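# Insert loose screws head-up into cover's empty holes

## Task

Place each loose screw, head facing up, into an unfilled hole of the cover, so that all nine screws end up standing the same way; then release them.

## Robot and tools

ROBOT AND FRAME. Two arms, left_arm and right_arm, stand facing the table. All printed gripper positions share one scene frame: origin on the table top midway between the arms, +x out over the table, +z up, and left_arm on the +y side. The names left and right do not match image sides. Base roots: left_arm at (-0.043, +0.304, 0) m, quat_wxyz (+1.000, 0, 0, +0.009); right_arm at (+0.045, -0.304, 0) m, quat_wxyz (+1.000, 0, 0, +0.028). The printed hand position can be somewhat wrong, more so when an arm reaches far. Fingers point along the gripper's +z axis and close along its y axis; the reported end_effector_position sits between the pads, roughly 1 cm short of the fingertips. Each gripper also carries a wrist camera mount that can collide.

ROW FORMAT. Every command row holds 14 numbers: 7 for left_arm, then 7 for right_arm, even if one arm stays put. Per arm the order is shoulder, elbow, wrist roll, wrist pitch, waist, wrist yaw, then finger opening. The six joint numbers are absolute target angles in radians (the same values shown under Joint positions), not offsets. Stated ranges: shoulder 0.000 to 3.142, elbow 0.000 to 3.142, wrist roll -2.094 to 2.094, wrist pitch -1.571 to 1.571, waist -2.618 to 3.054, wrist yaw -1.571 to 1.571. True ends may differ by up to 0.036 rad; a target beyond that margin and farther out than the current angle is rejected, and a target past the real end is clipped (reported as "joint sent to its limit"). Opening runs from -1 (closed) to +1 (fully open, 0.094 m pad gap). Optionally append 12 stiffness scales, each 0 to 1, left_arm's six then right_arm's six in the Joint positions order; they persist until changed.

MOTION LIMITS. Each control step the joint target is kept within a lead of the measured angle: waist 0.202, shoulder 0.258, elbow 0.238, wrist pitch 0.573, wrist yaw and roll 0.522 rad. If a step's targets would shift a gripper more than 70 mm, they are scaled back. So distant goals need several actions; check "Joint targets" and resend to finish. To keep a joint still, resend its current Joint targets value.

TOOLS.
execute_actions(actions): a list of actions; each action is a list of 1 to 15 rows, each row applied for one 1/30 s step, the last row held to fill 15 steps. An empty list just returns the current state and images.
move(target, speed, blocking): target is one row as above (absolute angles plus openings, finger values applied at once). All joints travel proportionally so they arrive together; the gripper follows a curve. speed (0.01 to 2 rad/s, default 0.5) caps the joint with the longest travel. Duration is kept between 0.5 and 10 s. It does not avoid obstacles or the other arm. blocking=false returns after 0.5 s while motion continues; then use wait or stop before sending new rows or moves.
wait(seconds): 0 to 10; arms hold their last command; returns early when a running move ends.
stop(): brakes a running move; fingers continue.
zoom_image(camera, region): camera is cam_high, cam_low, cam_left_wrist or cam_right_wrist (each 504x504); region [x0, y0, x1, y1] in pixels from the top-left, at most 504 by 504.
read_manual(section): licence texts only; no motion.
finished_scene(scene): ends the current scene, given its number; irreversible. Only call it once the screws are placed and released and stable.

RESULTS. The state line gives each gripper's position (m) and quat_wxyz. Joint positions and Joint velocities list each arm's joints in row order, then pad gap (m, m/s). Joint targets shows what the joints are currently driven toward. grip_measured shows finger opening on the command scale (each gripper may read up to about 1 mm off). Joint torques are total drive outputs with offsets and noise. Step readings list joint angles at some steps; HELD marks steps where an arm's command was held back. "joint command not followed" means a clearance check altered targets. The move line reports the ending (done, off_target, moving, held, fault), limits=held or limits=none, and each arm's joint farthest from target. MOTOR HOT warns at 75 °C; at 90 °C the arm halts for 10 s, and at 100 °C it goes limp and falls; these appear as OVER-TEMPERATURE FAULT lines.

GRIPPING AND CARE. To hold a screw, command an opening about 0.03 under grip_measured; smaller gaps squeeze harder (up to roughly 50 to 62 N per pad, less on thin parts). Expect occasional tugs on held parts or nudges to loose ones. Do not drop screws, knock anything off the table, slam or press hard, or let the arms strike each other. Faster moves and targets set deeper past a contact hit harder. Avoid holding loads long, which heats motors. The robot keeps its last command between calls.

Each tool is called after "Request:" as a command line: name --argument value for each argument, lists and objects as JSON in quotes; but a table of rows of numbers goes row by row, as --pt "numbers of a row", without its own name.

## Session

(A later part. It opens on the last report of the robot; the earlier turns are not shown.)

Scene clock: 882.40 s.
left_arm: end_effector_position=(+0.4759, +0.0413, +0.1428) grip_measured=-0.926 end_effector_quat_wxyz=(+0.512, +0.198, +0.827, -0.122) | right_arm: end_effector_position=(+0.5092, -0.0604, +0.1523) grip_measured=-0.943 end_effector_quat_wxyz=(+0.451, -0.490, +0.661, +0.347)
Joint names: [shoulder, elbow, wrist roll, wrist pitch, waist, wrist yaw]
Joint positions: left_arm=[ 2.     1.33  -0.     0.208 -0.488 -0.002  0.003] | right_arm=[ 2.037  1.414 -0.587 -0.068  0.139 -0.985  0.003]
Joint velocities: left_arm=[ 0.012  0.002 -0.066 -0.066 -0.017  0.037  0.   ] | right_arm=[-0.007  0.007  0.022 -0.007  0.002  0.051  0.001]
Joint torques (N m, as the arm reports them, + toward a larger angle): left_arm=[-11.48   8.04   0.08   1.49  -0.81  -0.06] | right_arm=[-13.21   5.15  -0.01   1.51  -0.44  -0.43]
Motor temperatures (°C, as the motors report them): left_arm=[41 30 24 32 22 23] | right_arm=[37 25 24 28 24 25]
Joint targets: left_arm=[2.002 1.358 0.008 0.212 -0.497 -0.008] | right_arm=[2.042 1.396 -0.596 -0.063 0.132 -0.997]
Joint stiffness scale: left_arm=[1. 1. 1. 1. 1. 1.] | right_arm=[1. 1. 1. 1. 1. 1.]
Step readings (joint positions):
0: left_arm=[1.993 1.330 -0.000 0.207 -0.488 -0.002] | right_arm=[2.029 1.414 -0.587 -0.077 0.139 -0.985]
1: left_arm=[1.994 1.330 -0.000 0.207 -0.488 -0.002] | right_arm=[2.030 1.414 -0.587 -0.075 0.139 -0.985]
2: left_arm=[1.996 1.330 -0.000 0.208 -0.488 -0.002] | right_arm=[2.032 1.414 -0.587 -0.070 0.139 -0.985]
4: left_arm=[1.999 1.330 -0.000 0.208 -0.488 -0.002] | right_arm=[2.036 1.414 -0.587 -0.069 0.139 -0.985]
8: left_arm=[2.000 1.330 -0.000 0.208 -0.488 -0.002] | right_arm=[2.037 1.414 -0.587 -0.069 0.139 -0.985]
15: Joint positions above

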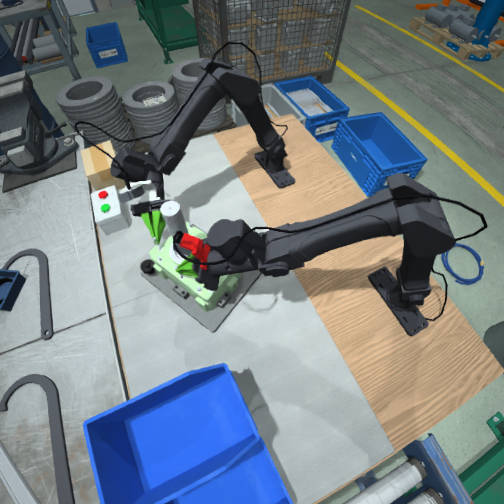

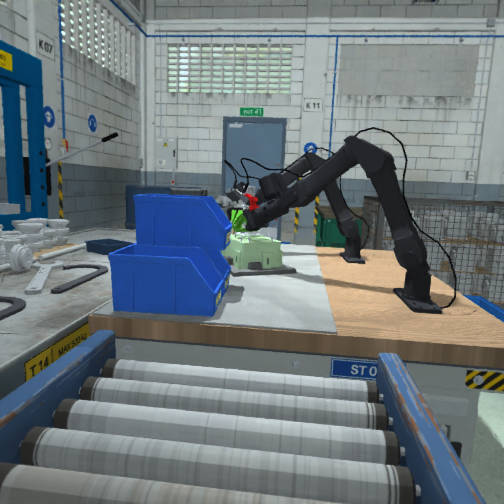

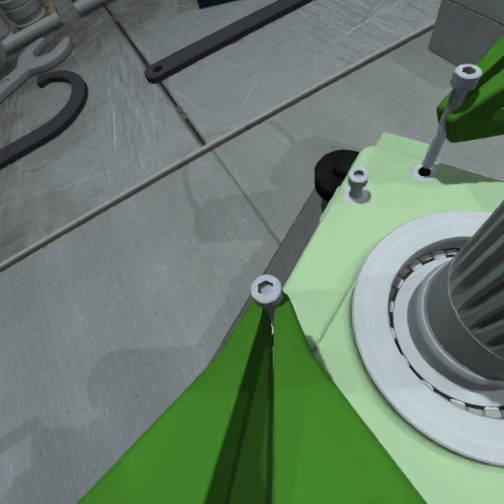

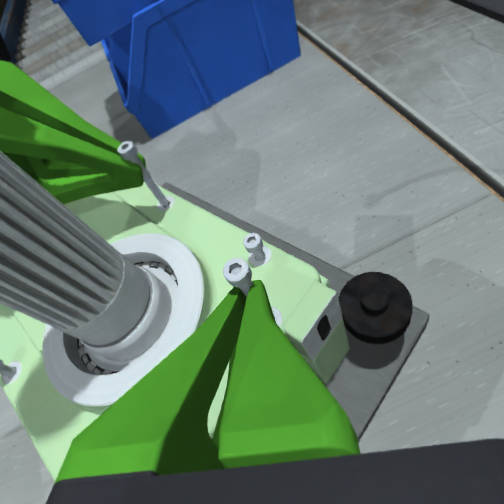

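Request:
execute_actions --actions '[[[2.021,1.358,0.008,0.212,-0.497,-0.008,-0.95,2.059,1.396,-0.596,-0.063,0.132,-0.997,-0.965],[2.021,1.358,0.008,0.212,-0.497,-0.008,-0.95,2.059,1.396,-0.596,-0.063,0.132,-0.997,-0.965],[2.008,1.358,0.008,0.212,-0.497,-0.008,-0.95,2.049,1.396,-0.596,-0.063,0.132,-0.997,-0.965]]]'

Request:
zoom_image --camera "cam_left_wrist" --region '[350, 70, 490, 210]'

Request:
zoom_image --camera "cam_right_wrist" --region '[90, 120, 230, 260]'

Scene clock: 890.73 s.
left_arm: end_effector_position=(+0.4762, +0.0412, +0.1403) grip_measured=-0.926 end_effector_quat_wxyz=(+0.511, +0.198, +0.828, -0.122) | right_arm: end_effector_position=(+0.5096, -0.0602, +0.1492) grip_measured=-0.943 end_effector_quat_wxyz=(+0.449, -0.489, +0.662, +0.348)
Joint names: [shoulder, elbow, wrist roll, wrist pitch, waist, wrist yaw]
Joint positions: left_arm=[ 2.005  1.33  -0.     0.21  -0.488 -0.002  0.003] | right_arm=[ 2.044  1.414 -0.587 -0.066  0.139 -0.985  0.003]
Joint velocities: left_arm=[-0.012 -0.022  0.037 -0.051  0.007  0.037 -0.001] | right_arm=[-0.007 -0.002  0.007 -0.007 -0.002  0.022  0.   ]
Joint torques (N m, as the arm reports them, + toward a larger angle): left_arm=[-11.51   8.02   0.08   1.46  -0.78  -0.07] | right_arm=[-13.24   5.01  -0.06   1.46  -0.58  -0.43]
Motor temperatures (°C, as the motors report them): left_arm=[41 30 24 32 22 23] | right_arm=[37 24 24 28 24 25]
Joint targets: left_arm=[2.008 1.358 0.008 0.212 -0.497 -0.008] | right_arm=[2.049 1.396 -0.596 -0.063 0.132 -0.997]
Joint stiffness scale: left_arm=[1. 1. 1. 1. 1. 1.] | right_arm=[1. 1. 1. 1. 1. 1.]
Step readings (joint positions):
0: left_arm=[2.000 1.330 -0.000 0.208 -0.488 -0.002] | right_arm=[2.037 1.414 -0.587 -0.068 0.139 -0.985]
1: left_arm=[2.001 1.330 -0.000 0.208 -0.488 -0.002] | right_arm=[2.038 1.414 -0.587 -0.068 0.139 -0.985]
2: left_arm=[2.002 1.330 -0.000 0.209 -0.488 -0.002] | right_arm=[2.040 1.414 -0.587 -0.066 0.139 -0.985]
4: left_arm=[2.005 1.330 -0.000 0.210 -0.488 -0.002] | right_arm=[2.044 1.414 -0.587 -0.066 0.139 -0.985]
8: left_arm=[2.005 1.330 -0.000 0.210 -0.488 -0.002] | right_arm=[2.044 1.414 -0.587 -0.066 0.139 -0.985]
15: Joint positions above

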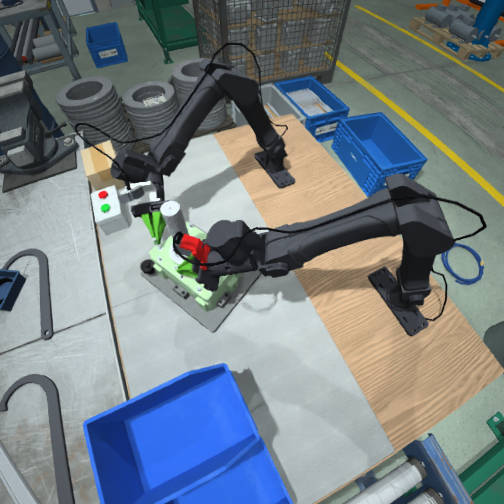

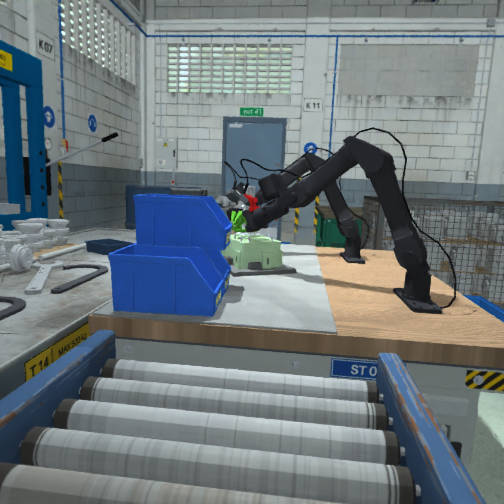

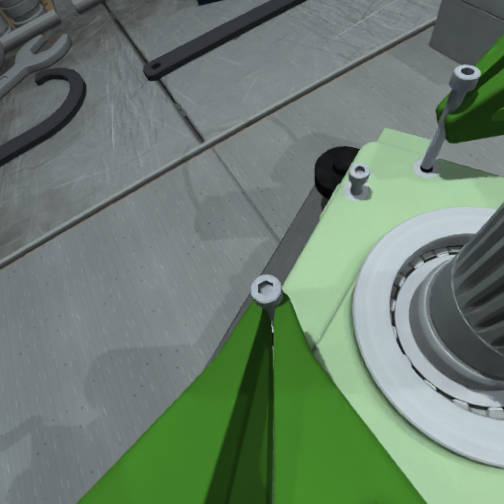

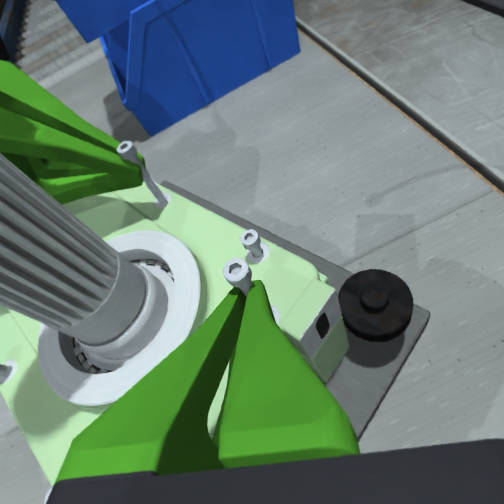

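Region (350, 70, 490, 210) of cam_left_wrist's 504x504 image, scaled by 3.600, with more detail than that image has.

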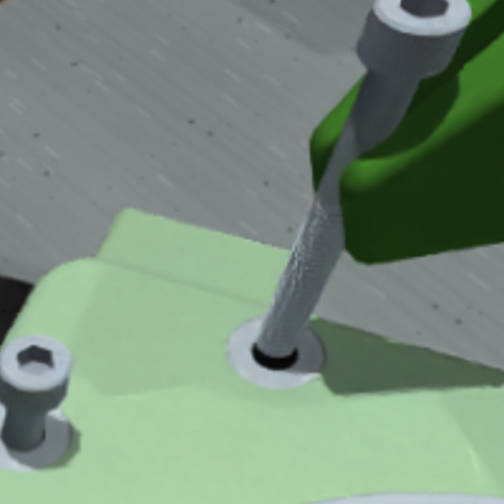

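Region (90, 120, 230, 260) of cam_right_wrist's 504x504 image, scaled by 3.600, with more detail than that image has.

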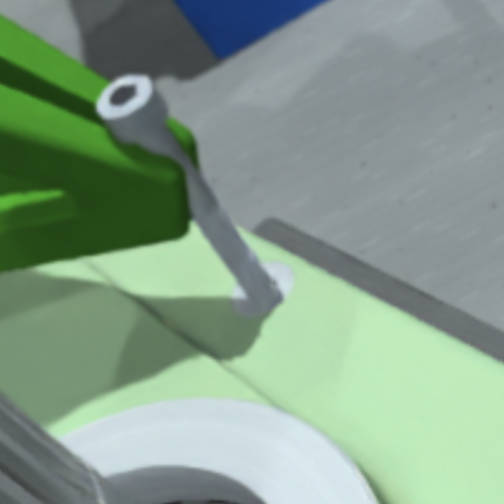

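Request:
execute_actions --actions '[[[2.026,1.358,0.008,0.212,-0.497,-0.008,-0.95,2.066,1.396,-0.596,-0.063,0.132,-0.997,-0.965],[2.026,1.358,0.008,0.212,-0.497,-0.008,-0.95,2.066,1.396,-0.596,-0.063,0.132,-0.997,-0.965],[2.014,1.358,0.008,0.212,-0.497,-0.008,-0.95,2.056,1.396,-0.596,-0.063,0.132,-0.997,-0.965]]]'

Request:
zoom_image --camera "cam_left_wrist" --region '[350, 70, 490, 210]'

Request:
zoom_image --camera "cam_right_wrist" --region '[90, 120, 230, 260]'

Scene clock: 904.03 s.
left_arm: end_effector_position=(+0.4768, +0.0409, +0.1399) grip_measured=-0.926 end_effector_quat_wxyz=(+0.512, +0.198, +0.827, -0.122) | right_arm: end_effector_position=(+0.5097, -0.0602, +0.1472) grip_measured=-0.943 end_effector_quat_wxyz=(+0.448, -0.489, +0.662, +0.349)
Joint names: [shoulder, elbow, wrist roll, wrist pitch, waist, wrist yaw]
Joint positions: left_arm=[ 2.008  1.33  -0.     0.215 -0.488 -0.002  0.003] | right_arm=[ 2.049  1.414 -0.587 -0.064  0.138 -0.988  0.003]
Joint velocities: left_arm=[-0.007 -0.002  0.022  0.037  0.002  0.095 -0.   ] | right_arm=[-0.002 -0.002 -0.051 -0.066 -0.002  0.022  0.   ]
Joint torques (N m, as the arm reports them, + toward a larger angle): left_arm=[-11.24   8.03   0.08   1.4   -0.77  -0.07] | right_arm=[-12.9    4.94  -0.01   1.45  -0.65  -0.38]
Motor temperatures (°C, as the motors report them): left_arm=[41 31 24 33 22 23] | right_arm=[37 24 24 28 24 25]
Joint targets: left_arm=[2.014 1.358 0.008 0.212 -0.497 -0.008] | right_arm=[2.056 1.396 -0.596 -0.063 0.132 -0.997]
Joint stiffness scale: left_arm=[1. 1. 1. 1. 1. 1.] | right_arm=[1. 1. 1. 1. 1. 1.]
Step readings (joint positions):
0: left_arm=[2.005 1.330 -0.000 0.210 -0.488 -0.002] | right_arm=[2.044 1.414 -0.587 -0.066 0.139 -0.985]
1: left_arm=[2.006 1.330 -0.000 0.210 -0.488 -0.002] | right_arm=[2.046 1.414 -0.587 -0.065 0.139 -0.985]
2: left_arm=[2.007 1.330 -0.000 0.213 -0.488 -0.002] | right_arm=[2.048 1.414 -0.587 -0.064 0.139 -0.985]
4: left_arm=[2.008 1.330 -0.000 0.215 -0.488 -0.002] | right_arm=[2.049 1.414 -0.587 -0.064 0.138 -0.988]
8: left_arm=[2.008 1.330 -0.000 0.215 -0.488 -0.002] | right_arm=[2.049 1.414 -0.587 -0.064 0.138 -0.988]
15: Joint positions above

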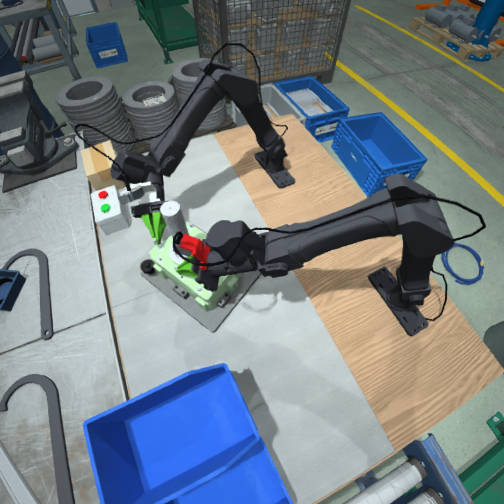

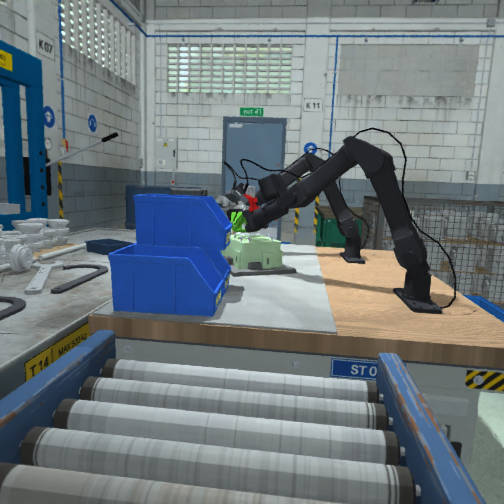

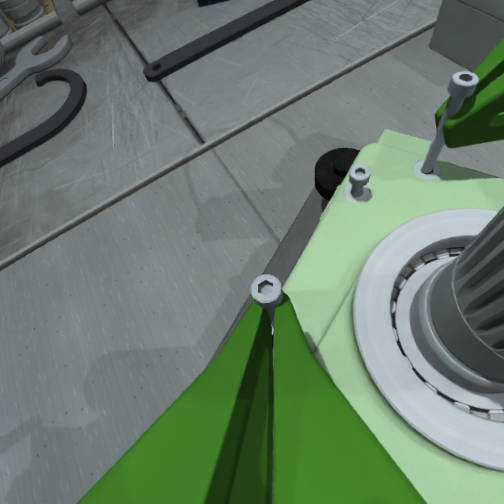

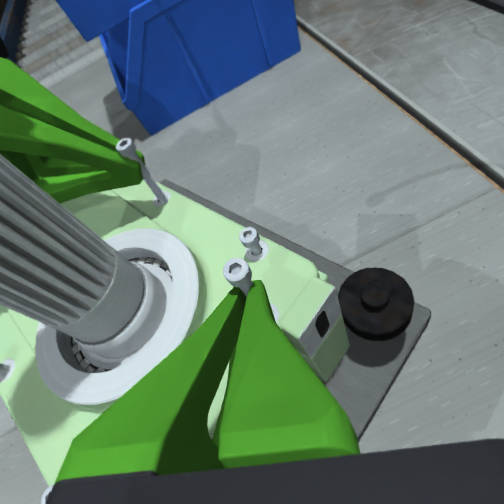

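Region (350, 70, 490, 210) of cam_left_wrist's 504x504 image, scaled by 3.600, with more detail than that image has.

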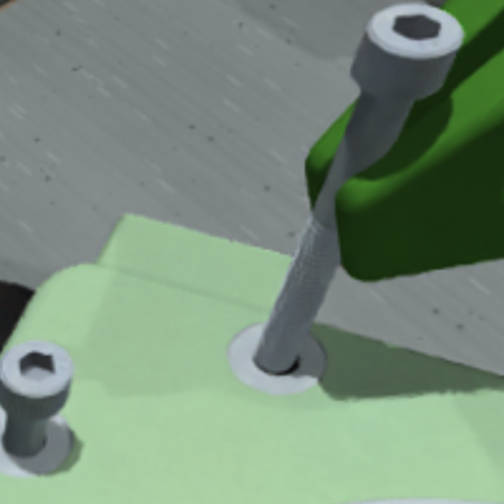

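Region (90, 120, 230, 260) of cam_right_wrist's 504x504 image, scaled by 3.600, with more detail than that image has.

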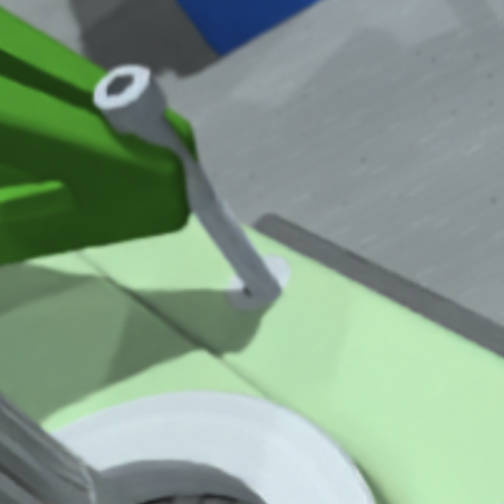

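Request:
execute_actions --actions '[[[1.968,1.358,0.008,0.21,-0.497,-0.008,-0.95,2.056,1.396,-0.596,-0.088,0.132,-0.997,-0.965],[1.968,1.358,0.008,0.21,-0.497,-0.008,-0.95,2.056,1.396,-0.596,-0.088,0.132,-0.997,-0.965],[1.968,1.358,0.008,0.20,-0.497,-0.008,-0.95,2.056,1.396,-0.596,-0.08,0.132,-0.997,-0.965],[1.975,1.358,0.008,0.19,-0.497,-0.008,-0.95,2.056,1.396,-0.596,-0.08,0.132,-0.997,-0.965],[1.98,1.358,0.008,0.19,-0.497,-0.008,-0.95,2.056,1.396,-0.596,-0.08,0.132,-0.997,-0.965],[1.98,1.358,0.008,0.19,-0.497,-0.008,-0.95,2.071,1.396,-0.596,-0.08,0.132,-0.997,-0.965],[1.98,1.358,0.008,0.19,-0.467,-0.008,-0.95,2.071,1.396,-0.596,-0.08,0.132,-0.997,-0.965],[1.98,1.358,0.008,0.19,-0.467,-0.008,-0.95,2.062,1.396,-0.596,-0.08,0.132,-0.997,-0.965],[1.98,1.358,0.008,0.19,-0.478,-0.008,-0.95,2.062,1.396,-0.596,-0.08,0.132,-0.997,-0.965]]]'

Request:
zoom_image --camera "cam_left_wrist" --region '[350, 70, 490, 210]'

Request:
zoom_image --camera "cam_right_wrist" --region '[90, 120, 230, 260]'

Scene clock: 920.97 s.
left_arm: end_effector_position=(+0.4764, +0.0429, +0.1400) grip_measured=-0.926 end_effector_quat_wxyz=(+0.509, +0.197, +0.829, -0.120) | right_arm: end_effector_position=(+0.5097, -0.0604, +0.1456) grip_measured=-0.943 end_effector_quat_wxyz=(+0.447, -0.488, +0.662, +0.351)
Joint names: [shoulder, elbow, wrist roll, wrist pitch, waist, wrist yaw]
Joint positions: left_arm=[ 2.004  1.33  -0.     0.205 -0.485 -0.002  0.003] | right_arm=[ 2.054  1.414 -0.587 -0.064  0.137 -0.991  0.003]
Joint velocities: left_arm=[ 0.017  0.002 -0.051  0.051 -0.007  0.051  0.   ] | right_arm=[ 0.012 -0.007 -0.037  0.022  0.022 -0.051  0.001]
Joint torques (N m, as the arm reports them, + toward a larger angle): left_arm=[-13.92   8.08   0.07   1.3    0.6   -0.07] | right_arm=[-12.95   4.98  -0.05   1.28  -0.53  -0.4 ]
Motor temperatures (°C, as the motors report them): left_arm=[41 31 24 33 22 23] | right_arm=[37 24 24 29 24 25]
Joint targets: left_arm=[1.980 1.358 0.008 0.190 -0.478 -0.008] | right_arm=[2.062 1.396 -0.596 -0.080 0.132 -0.997]
Joint stiffness scale: left_arm=[1. 1. 1. 1. 1. 1.] | right_arm=[1. 1. 1. 1. 1. 1.]
Step readings (joint positions):
0: left_arm=[2.008 1.330 -0.000 0.215 -0.488 -0.002] | right_arm=[2.049 1.414 -0.587 -0.064 0.138 -0.988]
1: left_arm=[2.007 1.330 -0.000 0.215 -0.488 -0.002] | right_arm=[2.049 1.414 -0.587 -0.064 0.138 -0.988]
2: left_arm=[2.006 1.330 -0.000 0.214 -0.488 -0.002] | right_arm=[2.049 1.414 -0.587 -0.064 0.138 -0.988]
4: left_arm=[2.004 1.330 -0.000 0.212 -0.488 -0.002] | right_arm=[2.049 1.414 -0.587 -0.064 0.138 -0.988]
8: left_arm=[2.004 1.330 -0.000 0.205 -0.486 -0.002] | right_arm=[2.051 1.414 -0.587 -0.064 0.138 -0.991]
15: Joint positions above

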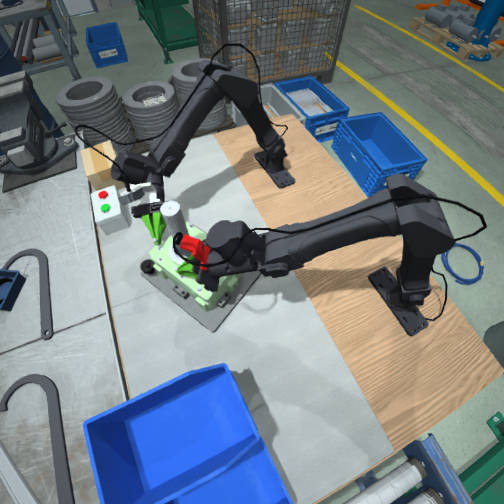

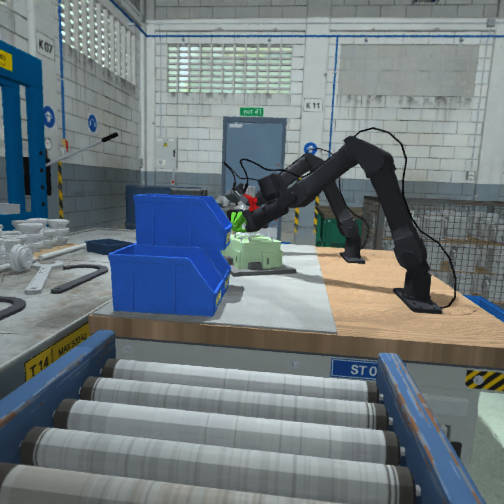

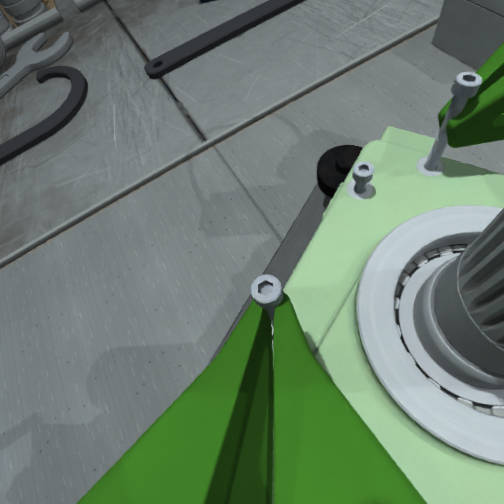

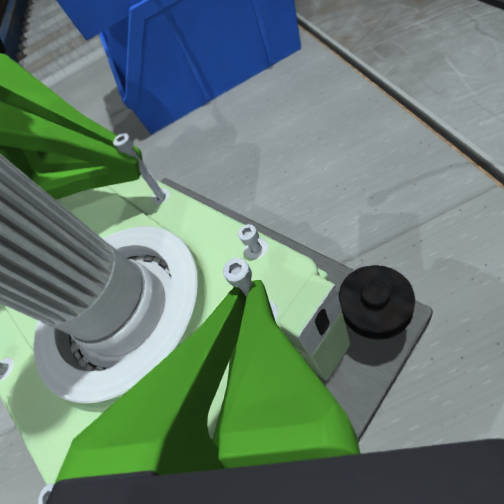

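Region (350, 70, 490, 210) of cam_left_wrist's 504x504 image, scaled by 3.600, with more detail than that image has.

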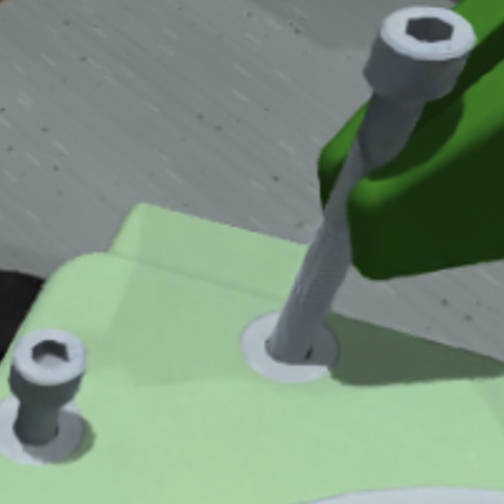

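Region (90, 120, 230, 260) of cam_right_wrist's 504x504 image, scaled by 3.600, with more detail than that image has.

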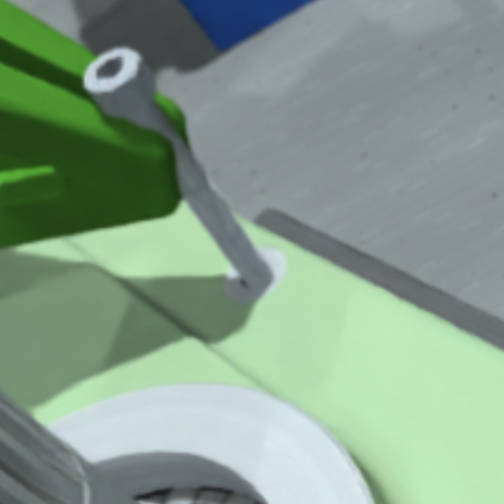

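Request:
execute_actions --actions '[[[1.958,1.358,0.008,0.19,-0.478,-0.008,-0.95,2.078,1.396,-0.596,-0.07,0.132,-0.997,-0.965],[1.958,1.358,0.008,0.19,-0.478,-0.008,-0.95,2.078,1.396,-0.596,-0.07,0.132,-0.997,-0.965],[1.958,1.358,0.008,0.186,-0.478,-0.008,-0.95,2.072,1.396,-0.596,-0.07,0.132,-0.997,-0.965],[1.965,1.358,0.008,0.186,-0.478,-0.008,-0.95,2.072,1.396,-0.596,-0.07,0.132,-0.997,-0.965],[1.975,1.358,0.008,0.186,-0.478,-0.008,-0.95,2.072,1.396,-0.596,-0.07,0.132,-0.997,-0.965]]]'

Request:
zoom_image --camera "cam_left_wrist" --region '[350, 70, 490, 210]'

Request:
zoom_image --camera "cam_right_wrist" --region '[90, 120, 230, 260]'

Scene clock: 932.60 s.
left_arm: end_effector_position=(+0.4756, +0.0434, +0.1430) grip_measured=-0.926 end_effector_quat_wxyz=(+0.509, +0.197, +0.829, -0.120) | right_arm: end_effector_position=(+0.5101, -0.0604, +0.1399) grip_measured=-0.943 end_effector_quat_wxyz=(+0.443, -0.487, +0.665, +0.353)
Joint names: [shoulder, elbow, wrist roll, wrist pitch, waist, wrist yaw]
Joint positions: left_arm=[ 1.996  1.331 -0.     0.196 -0.485 -0.002  0.003] | right_arm=[ 2.065  1.414 -0.588 -0.063  0.137 -0.991  0.003]
Joint velocities: left_arm=[ 0.012 -0.012 -0.066 -0.066  0.002  0.007  0.001] | right_arm=[ 0.007  0.017  0.007  0.051 -0.012 -0.007  0.   ]
Joint torques (N m, as the arm reports them, + toward a larger angle): left_arm=[-13.62   7.96   0.07   1.34   0.55  -0.06] | right_arm=[-13.11   4.87  -0.05   1.36  -0.33  -0.41]
Motor temperatures (°C, as the motors report them): left_arm=[43 31 24 33 22 23] | right_arm=[37 24 24 28 24 25]
Joint targets: left_arm=[1.975 1.358 0.008 0.186 -0.478 -0.008] | right_arm=[2.072 1.396 -0.596 -0.070 0.132 -0.997]
Joint stiffness scale: left_arm=[1. 1. 1. 1. 1. 1.] | right_arm=[1. 1. 1. 1. 1. 1.]
Step readings (joint positions):
0: left_arm=[2.004 1.330 -0.000 0.205 -0.485 -0.002] | right_arm=[2.054 1.414 -0.587 -0.064 0.137 -0.991]
1: left_arm=[2.002 1.330 -0.000 0.204 -0.485 -0.002] | right_arm=[2.055 1.414 -0.587 -0.064 0.137 -0.991]
2: left_arm=[2.001 1.330 -0.000 0.201 -0.485 -0.002] | right_arm=[2.057 1.414 -0.587 -0.063 0.137 -0.991]
4: left_arm=[1.996 1.330 -0.000 0.199 -0.485 -0.002] | right_arm=[2.062 1.414 -0.587 -0.063 0.137 -0.991]
8: left_arm=[1.996 1.331 -0.000 0.196 -0.485 -0.002] | right_arm=[2.065 1.414 -0.588 -0.063 0.137 -0.991]
15: Joint positions above

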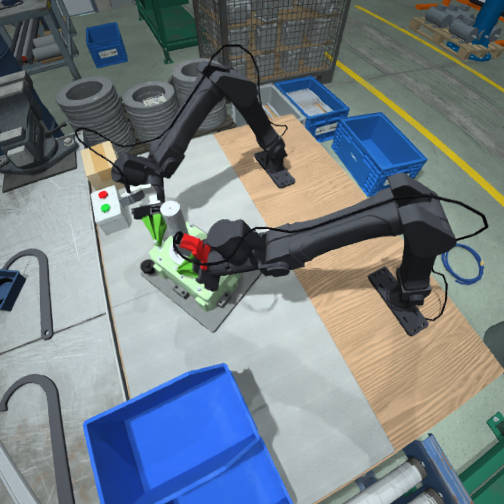

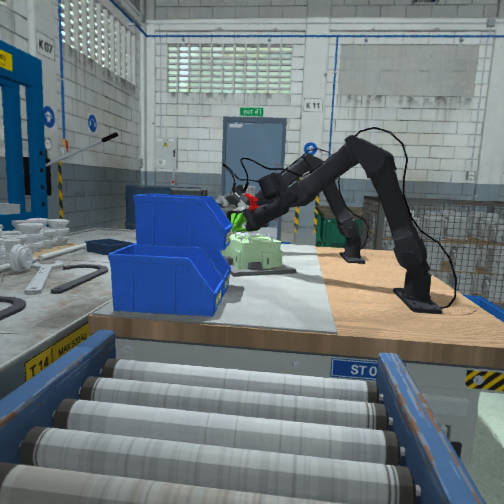

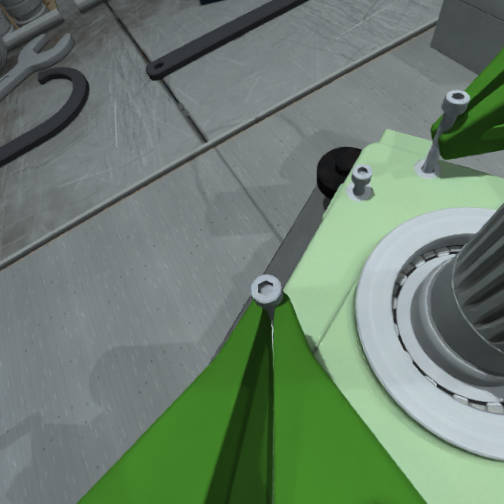

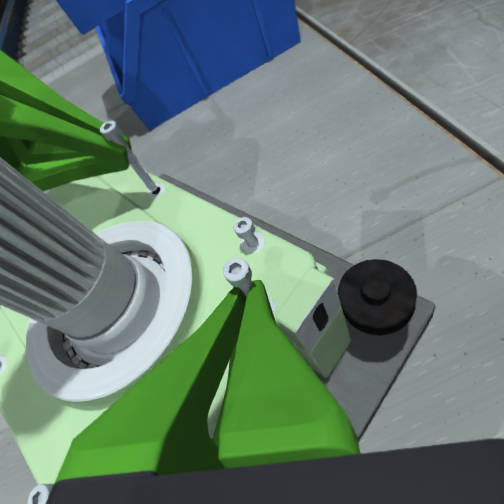

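Region (350, 70, 490, 210) of cam_left_wrist's 504x504 image, scaled by 3.600, with more detail than that image has.

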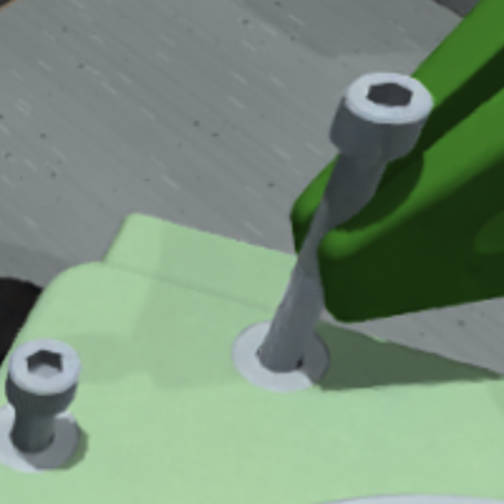

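Region (90, 120, 230, 260) of cam_right_wrist's 504x504 image, scaled by 3.600, with more detail than that image has.

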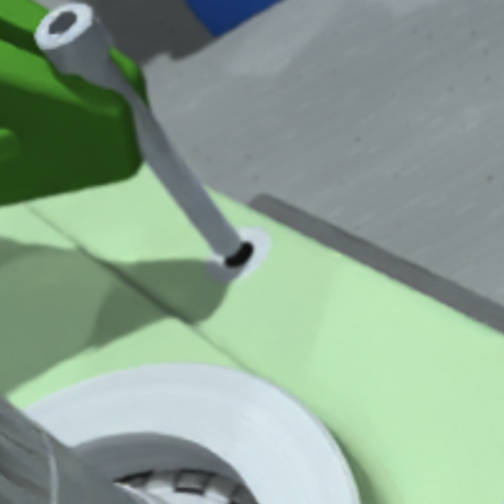

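Request:
execute_actions --actions '[[[2.018,1.358,0.008,0.186,-0.48,-0.008,-0.95,2.068,1.396,-0.596,-0.07,0.134,-0.994,-0.89],[2.018,1.358,0.008,0.186,-0.48,-0.008,-0.95,2.068,1.396,-0.596,-0.07,0.134,-0.994,-0.89],[2.01,1.358,0.008,0.186,-0.48,-0.008,-0.95,2.068,1.396,-0.596,-0.07,0.134,-0.994,-0.89],[2.01,1.358,0.008,0.186,-0.48,-0.008,-0.95,2.068,1.396,-0.596,-0.07,0.134,-0.994,-0.89],[2.01,1.358,0.008,0.186,-0.48,-0.008,-0.95,2.068,1.396,-0.596,-0.07,0.134,-0.994,-0.89],[2.01,1.358,0.008,0.186,-0.48,-0.008,-0.95,2.068,1.396,-0.596,-0.07,0.134,-0.994,-0.89],[2.01,1.358,0.008,0.186,-0.48,-0.008,-0.95,2.068,1.396,-0.596,-0.07,0.134,-0.994,-0.7]]]'

Request:
zoom_image --camera "cam_left_wrist" --region '[350, 70, 490, 210]'

Request:
zoom_image --camera "cam_right_wrist" --region '[90, 110, 230, 250]'

Scene clock: 942.07 s.
left_arm: end_effector_position=(+0.4760, +0.0432, +0.1403) grip_measured=-0.926 end_effector_quat_wxyz=(+0.508, +0.197, +0.830, -0.120) | right_arm: end_effector_position=(+0.5101, -0.0604, +0.1399) grip_measured=-0.702 end_effector_quat_wxyz=(+0.443, -0.487, +0.665, +0.353)
Joint names: [shoulder, elbow, wrist roll, wrist pitch, waist, wrist yaw]
Joint positions: left_arm=[ 2.002  1.332 -0.     0.196 -0.485 -0.002  0.003] | right_arm=[ 2.065  1.414 -0.588 -0.063  0.137 -0.991  0.014]
Joint velocities: left_arm=[-0.007 -0.017  0.022 -0.066 -0.012 -0.051 -0.   ] | right_arm=[ 0.012 -0.017 -0.037  0.037  0.002 -0.007 -0.001]
Joint torques (N m, as the arm reports them, + toward a larger angle): left_arm=[-11.04   7.94   0.07   1.32   0.4   -0.06] | right_arm=[-13.47   4.84  -0.03   1.37  -0.48  -0.36]
Motor temperatures (°C, as the motors report them): left_arm=[43 31 24 33 22 23] | right_arm=[37 24 24 28 24 25]
Joint targets: left_arm=[2.010 1.358 0.008 0.186 -0.480 -0.008] | right_arm=[2.068 1.396 -0.596 -0.070 0.134 -0.994]
Joint stiffness scale: left_arm=[1. 1. 1. 1. 1. 1.] | right_arm=[1. 1. 1. 1. 1. 1.]
Step readings (joint positions):
0: left_arm=[1.996 1.331 -0.000 0.195 -0.485 -0.002] | right_arm=[2.065 1.414 -0.588 -0.063 0.137 -0.991]
1: left_arm=[1.997 1.331 -0.000 0.195 -0.485 -0.002] | right_arm=[2.065 1.414 -0.588 -0.063 0.137 -0.991]
2: left_arm=[1.998 1.331 -0.000 0.195 -0.485 -0.002] | right_arm=[2.065 1.414 -0.588 -0.063 0.137 -0.991]
4: left_arm=[2.002 1.332 -0.000 0.196 -0.485 -0.002] | right_arm=[2.065 1.414 -0.588 -0.063 0.137 -0.991]
8: left_arm=[2.002 1.332 -0.000 0.196 -0.485 -0.002] | right_arm=[2.065 1.414 -0.588 -0.063 0.137 -0.991]
15: Joint positions above

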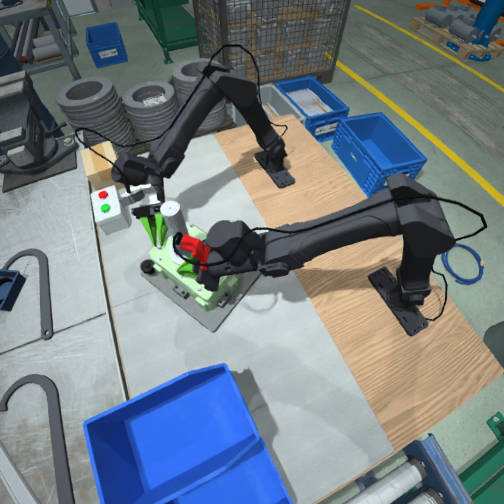

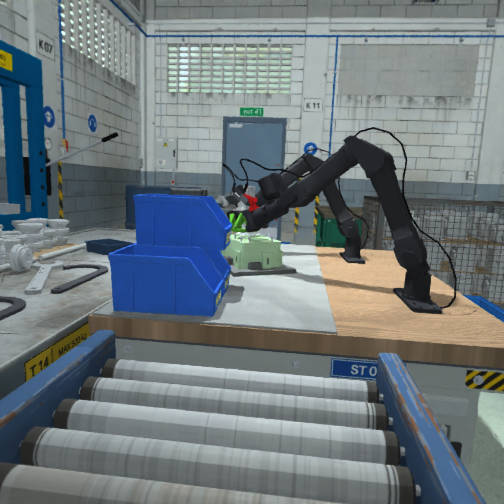

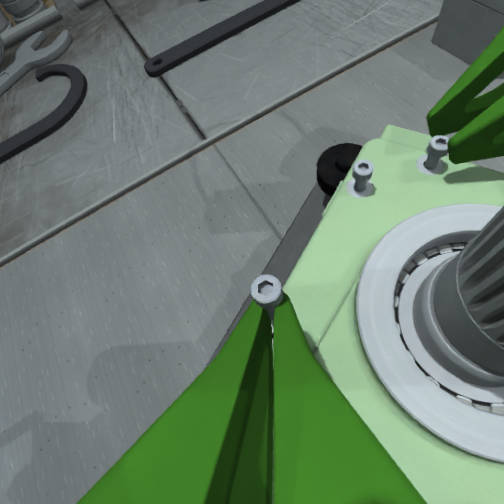

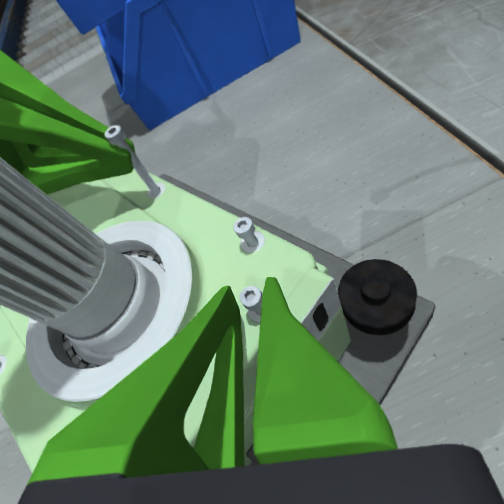

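Region (350, 70, 490, 210) of cam_left_wrist's 504x504 image, scaled by 3.600, with more detail than that image has.

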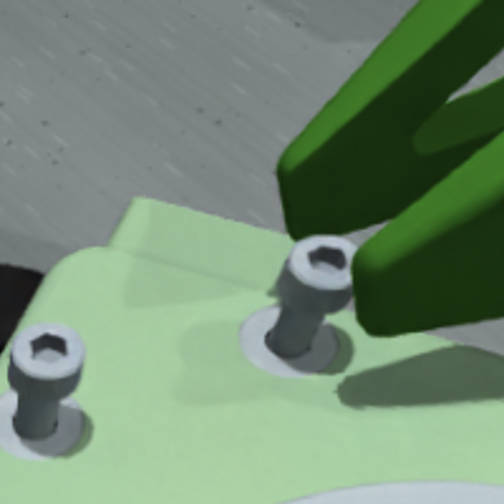

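Region (90, 110, 230, 250) of cam_right_wrist's 504x504 image, scaled by 3.600, with more detail than that image has.

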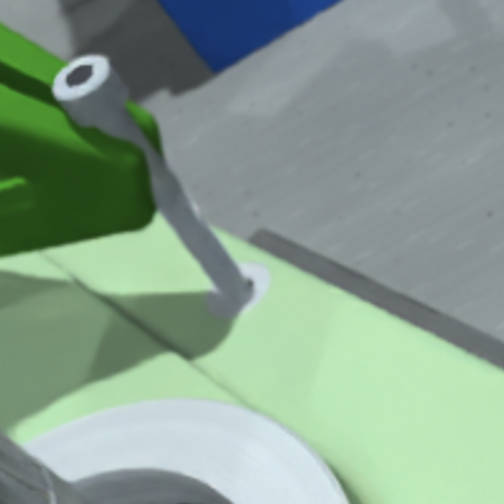

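Request:
execute_actions --actions '[[[1.99,1.345,0.008,0.19,-0.465,-0.008,-0.95,2.068,1.396,-0.596,-0.07,0.134,-0.994,-0.7],[1.99,1.345,0.008,0.19,-0.465,-0.008,-0.95,2.068,1.396,-0.596,-0.07,0.134,-0.994,-0.7],[1.99,1.345,0.008,0.19,-0.479,-0.008,-0.95,2.068,1.396,-0.596,-0.07,0.134,-0.994,-0.7],[1.99,1.345,0.008,0.19,-0.479,-0.008,-0.95,2.068,1.396,-0.596,-0.07,0.134,-0.994,-0.7],[1.99,1.345,0.008,0.19,-0.479,-0.008,-0.95,2.068,1.396,-0.596,-0.07,0.134,-0.994,-0.7],[1.99,1.345,0.008,0.19,-0.479,-0.008,-0.95,2.068,1.396,-0.596,-0.07,0.134,-0.994,-0.7],[1.99,1.345,0.008,0.19,-0.479,-0.008,-0.95,2.068,1.396,-0.596,-0.07,0.134,-0.994,-0.7],[1.99,1.345,0.008,0.19,-0.479,-0.008,-0.95,2.068,1.396,-0.596,-0.07,0.134,-0.994,-0.7],[2.024,1.345,0.008,0.186,-0.479,-0.008,-0.95,2.068,1.396,-0.596,-0.07,0.134,-0.994,-0.7],[2.024,1.345,0.008,0.186,-0.479,-0.008,-0.95,2.068,1.396,-0.596,-0.07,0.134,-0.994,-0.7],[2.013,1.345,0.008,0.186,-0.479,-0.008,-0.95,2.068,1.396,-0.596,-0.07,0.134,-0.994,-0.7]]]'

Request:
zoom_image --camera "cam_right_wrist" --region '[90, 110, 230, 250]'

Scene clock: 951.53 s.
left_arm: end_effector_position=(+0.4769, +0.0440, +0.1396) grip_measured=-0.926 end_effector_quat_wxyz=(+0.508, +0.196, +0.830, -0.119) | right_arm: end_effector_position=(+0.5101, -0.0604, +0.1399) grip_measured=-0.702 end_effector_quat_wxyz=(+0.443, -0.487, +0.665, +0.353)
Joint names: [shoulder, elbow, wrist roll, wrist pitch, waist, wrist yaw]
Joint positions: left_arm=[ 2.004  1.332 -0.     0.199 -0.483 -0.003  0.003] | right_arm=[ 2.065  1.414 -0.588 -0.063  0.137 -0.991  0.014]
Joint velocities: left_arm=[ 0.007 -0.017 -0.022  0.081  0.002 -0.007  0.   ] | right_arm=[-0.022  0.002  0.007  0.022 -0.007  0.022  0.   ]
Joint torques (N m, as the arm reports them, + toward a larger angle): left_arm=[-10.96   6.94   0.08   1.31   0.36  -0.04] | right_arm=[-13.6    4.95  -0.04   1.36  -0.32  -0.34]
Motor temperatures (°C, as the motors report them): left_arm=[42 31 24 33 22 23] | right_arm=[37 24 24 29 24 25]
Joint targets: left_arm=[2.013 1.345 0.008 0.186 -0.479 -0.008] | right_arm=[2.068 1.396 -0.596 -0.070 0.134 -0.994]
Joint stiffness scale: left_arm=[1. 1. 1. 1. 1. 1.] | right_arm=[1. 1. 1. 1. 1. 1.]
Step readings (joint positions):
0: left_arm=[2.002 1.332 -0.000 0.196 -0.485 -0.002] | right_arm=[2.065 1.414 -0.588 -0.063 0.137 -0.991]
1: left_arm=[2.002 1.332 -0.000 0.196 -0.485 -0.002] | right_arm=[2.065 1.414 -0.588 -0.063 0.137 -0.991]
2: left_arm=[2.002 1.332 -0.000 0.196 -0.484 -0.002] | right_arm=[2.065 1.414 -0.588 -0.063 0.137 -0.991]
4: left_arm=[2.002 1.332 -0.000 0.196 -0.483 -0.003] | right_arm=[2.065 1.414 -0.588 -0.063 0.137 -0.991]
8: left_arm=[2.002 1.332 -0.000 0.196 -0.483 -0.003] | right_arm=[2.065 1.414 -0.588 -0.063 0.137 -0.991]
15: Joint positions above

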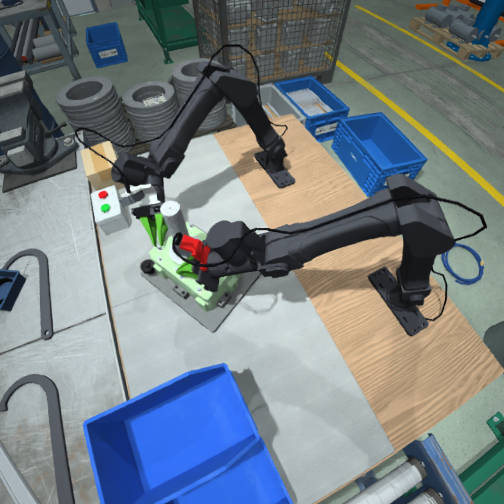

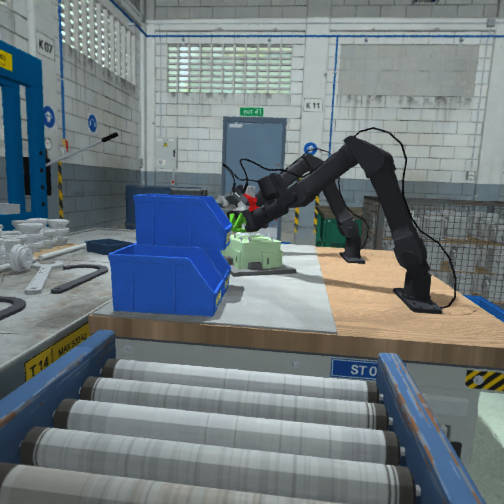

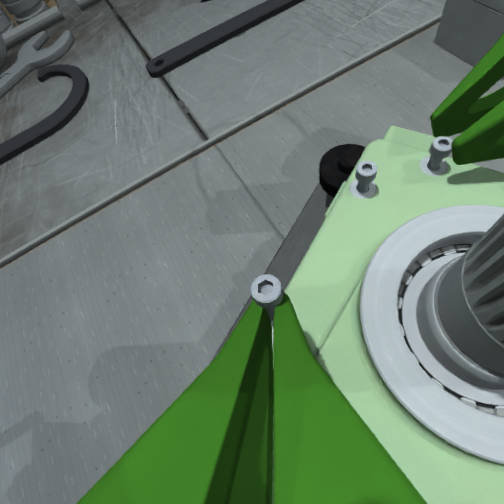

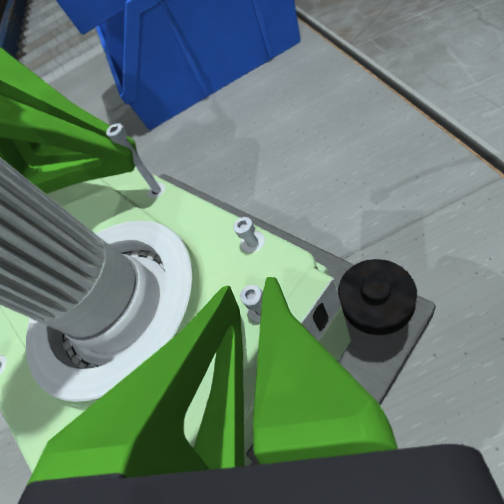

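Region (90, 110, 230, 250) of cam_right_wrist's 504x504 image, scaled by 3.600, with more detail than that image has.

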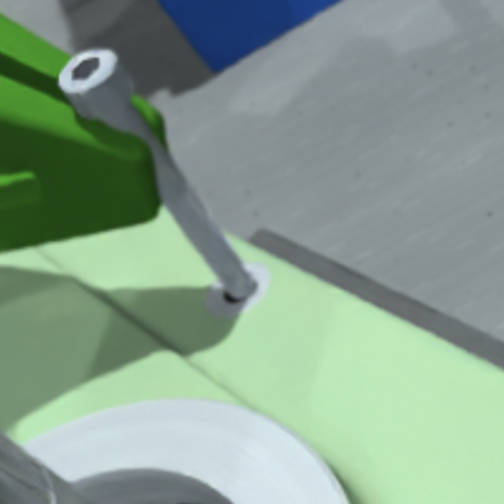

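Request:
execute_actions --actions '[[[1.995,1.345,0.008,0.172,-0.479,-0.008,-0.95,2.068,1.396,-0.596,-0.07,0.134,-0.994,-0.7],[1.995,1.345,0.008,0.172,-0.479,-0.008,-0.95,2.068,1.396,-0.596,-0.07,0.134,-0.994,-0.7],[1.995,1.345,0.008,0.172,-0.479,-0.008,-0.95,2.068,1.396,-0.596,-0.07,0.134,-0.994,-0.7],[1.995,1.345,0.008,0.172,-0.479,-0.008,-0.95,2.068,1.396,-0.596,-0.07,0.134,-0.994,-0.7],[1.995,1.345,0.008,0.18,-0.479,-0.008,-0.95,2.068,1.396,-0.596,-0.07,0.134,-0.994,-0.7]]]'

Request:
zoom_image --camera "cam_right_wrist" --region '[90, 110, 230, 250]'

Scene clock: 960.83 s.
left_arm: end_effector_position=(+0.4769, +0.0440, +0.1396) grip_measured=-0.926 end_effector_quat_wxyz=(+0.508, +0.196, +0.830, -0.119) | right_arm: end_effector_position=(+0.5101, -0.0604, +0.1399) grip_measured=-0.702 end_effector_quat_wxyz=(+0.443, -0.487, +0.665, +0.353)
Joint names: [shoulder, elbow, wrist roll, wrist pitch, waist, wrist yaw]
Joint positions: left_arm=[ 2.004  1.332 -0.     0.199 -0.483 -0.003  0.003] | right_arm=[ 2.065  1.414 -0.588 -0.063  0.137 -0.991  0.014]
Joint velocities: left_arm=[-0.007 -0.007  0.095 -0.037 -0.007 -0.022  0.   ] | right_arm=[ 0.002  0.007 -0.051 -0.037  0.007 -0.051 -0.001]
Joint torques (N m, as the arm reports them, + toward a larger angle): left_arm=[-12.56   6.93   0.07   1.24   0.37  -0.05] | right_arm=[-13.54   4.74  -0.06   1.35  -0.32  -0.35]
Motor temperatures (°C, as the motors report them): left_arm=[42 30 24 33 22 23] | right_arm=[37 24 24 29 24 25]
Joint targets: left_arm=[1.995 1.345 0.008 0.180 -0.479 -0.008] | right_arm=[2.068 1.396 -0.596 -0.070 0.134 -0.994]
Joint stiffness scale: left_arm=[1. 1. 1. 1. 1. 1.] | right_arm=[1. 1. 1. 1. 1. 1.]
Step readings (joint positions):
0: left_arm=[2.004 1.332 -0.000 0.199 -0.483 -0.003] | right_arm=[2.065 1.414 -0.588 -0.063 0.137 -0.991]
1: left_arm=[2.004 1.332 -0.000 0.199 -0.483 -0.003] | right_arm=[2.065 1.414 -0.588 -0.063 0.137 -0.991]
2: left_arm=[2.004 1.332 -0.000 0.199 -0.483 -0.003] | right_arm=[2.065 1.414 -0.588 -0.063 0.137 -0.991]
4: left_arm=[2.004 1.332 -0.000 0.199 -0.483 -0.003] | right_arm=[2.065 1.414 -0.588 -0.063 0.137 -0.991]
8: left_arm=[2.004 1.332 -0.000 0.199 -0.483 -0.003] | right_arm=[2.065 1.414 -0.588 -0.063 0.137 -0.991]
15: Joint positions above

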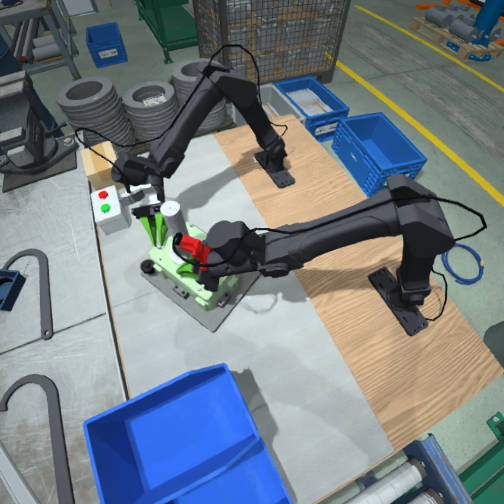

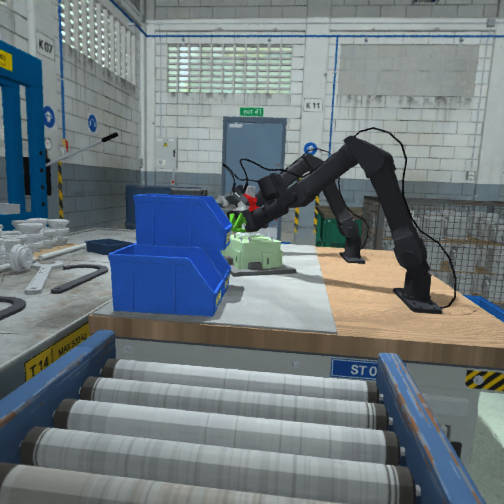

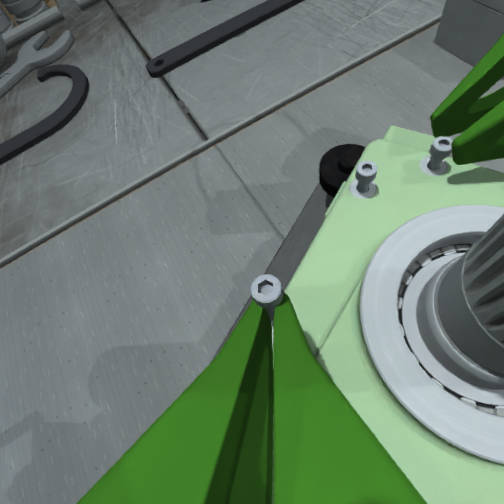

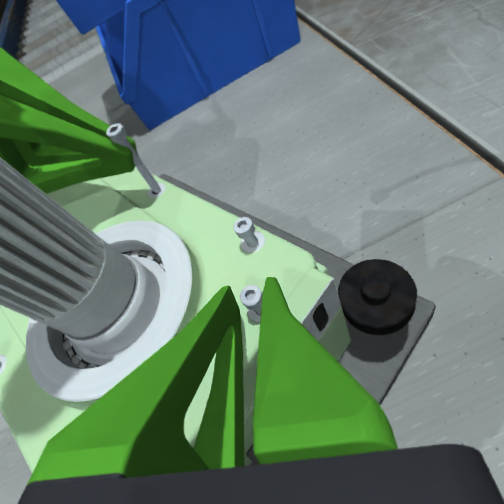

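Region (90, 110, 230, 250) of cam_right_wrist's 504x504 image, scaled by 3.600, with more detail than that image has.

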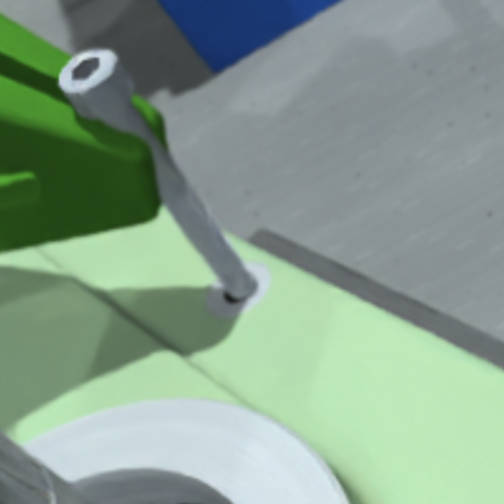

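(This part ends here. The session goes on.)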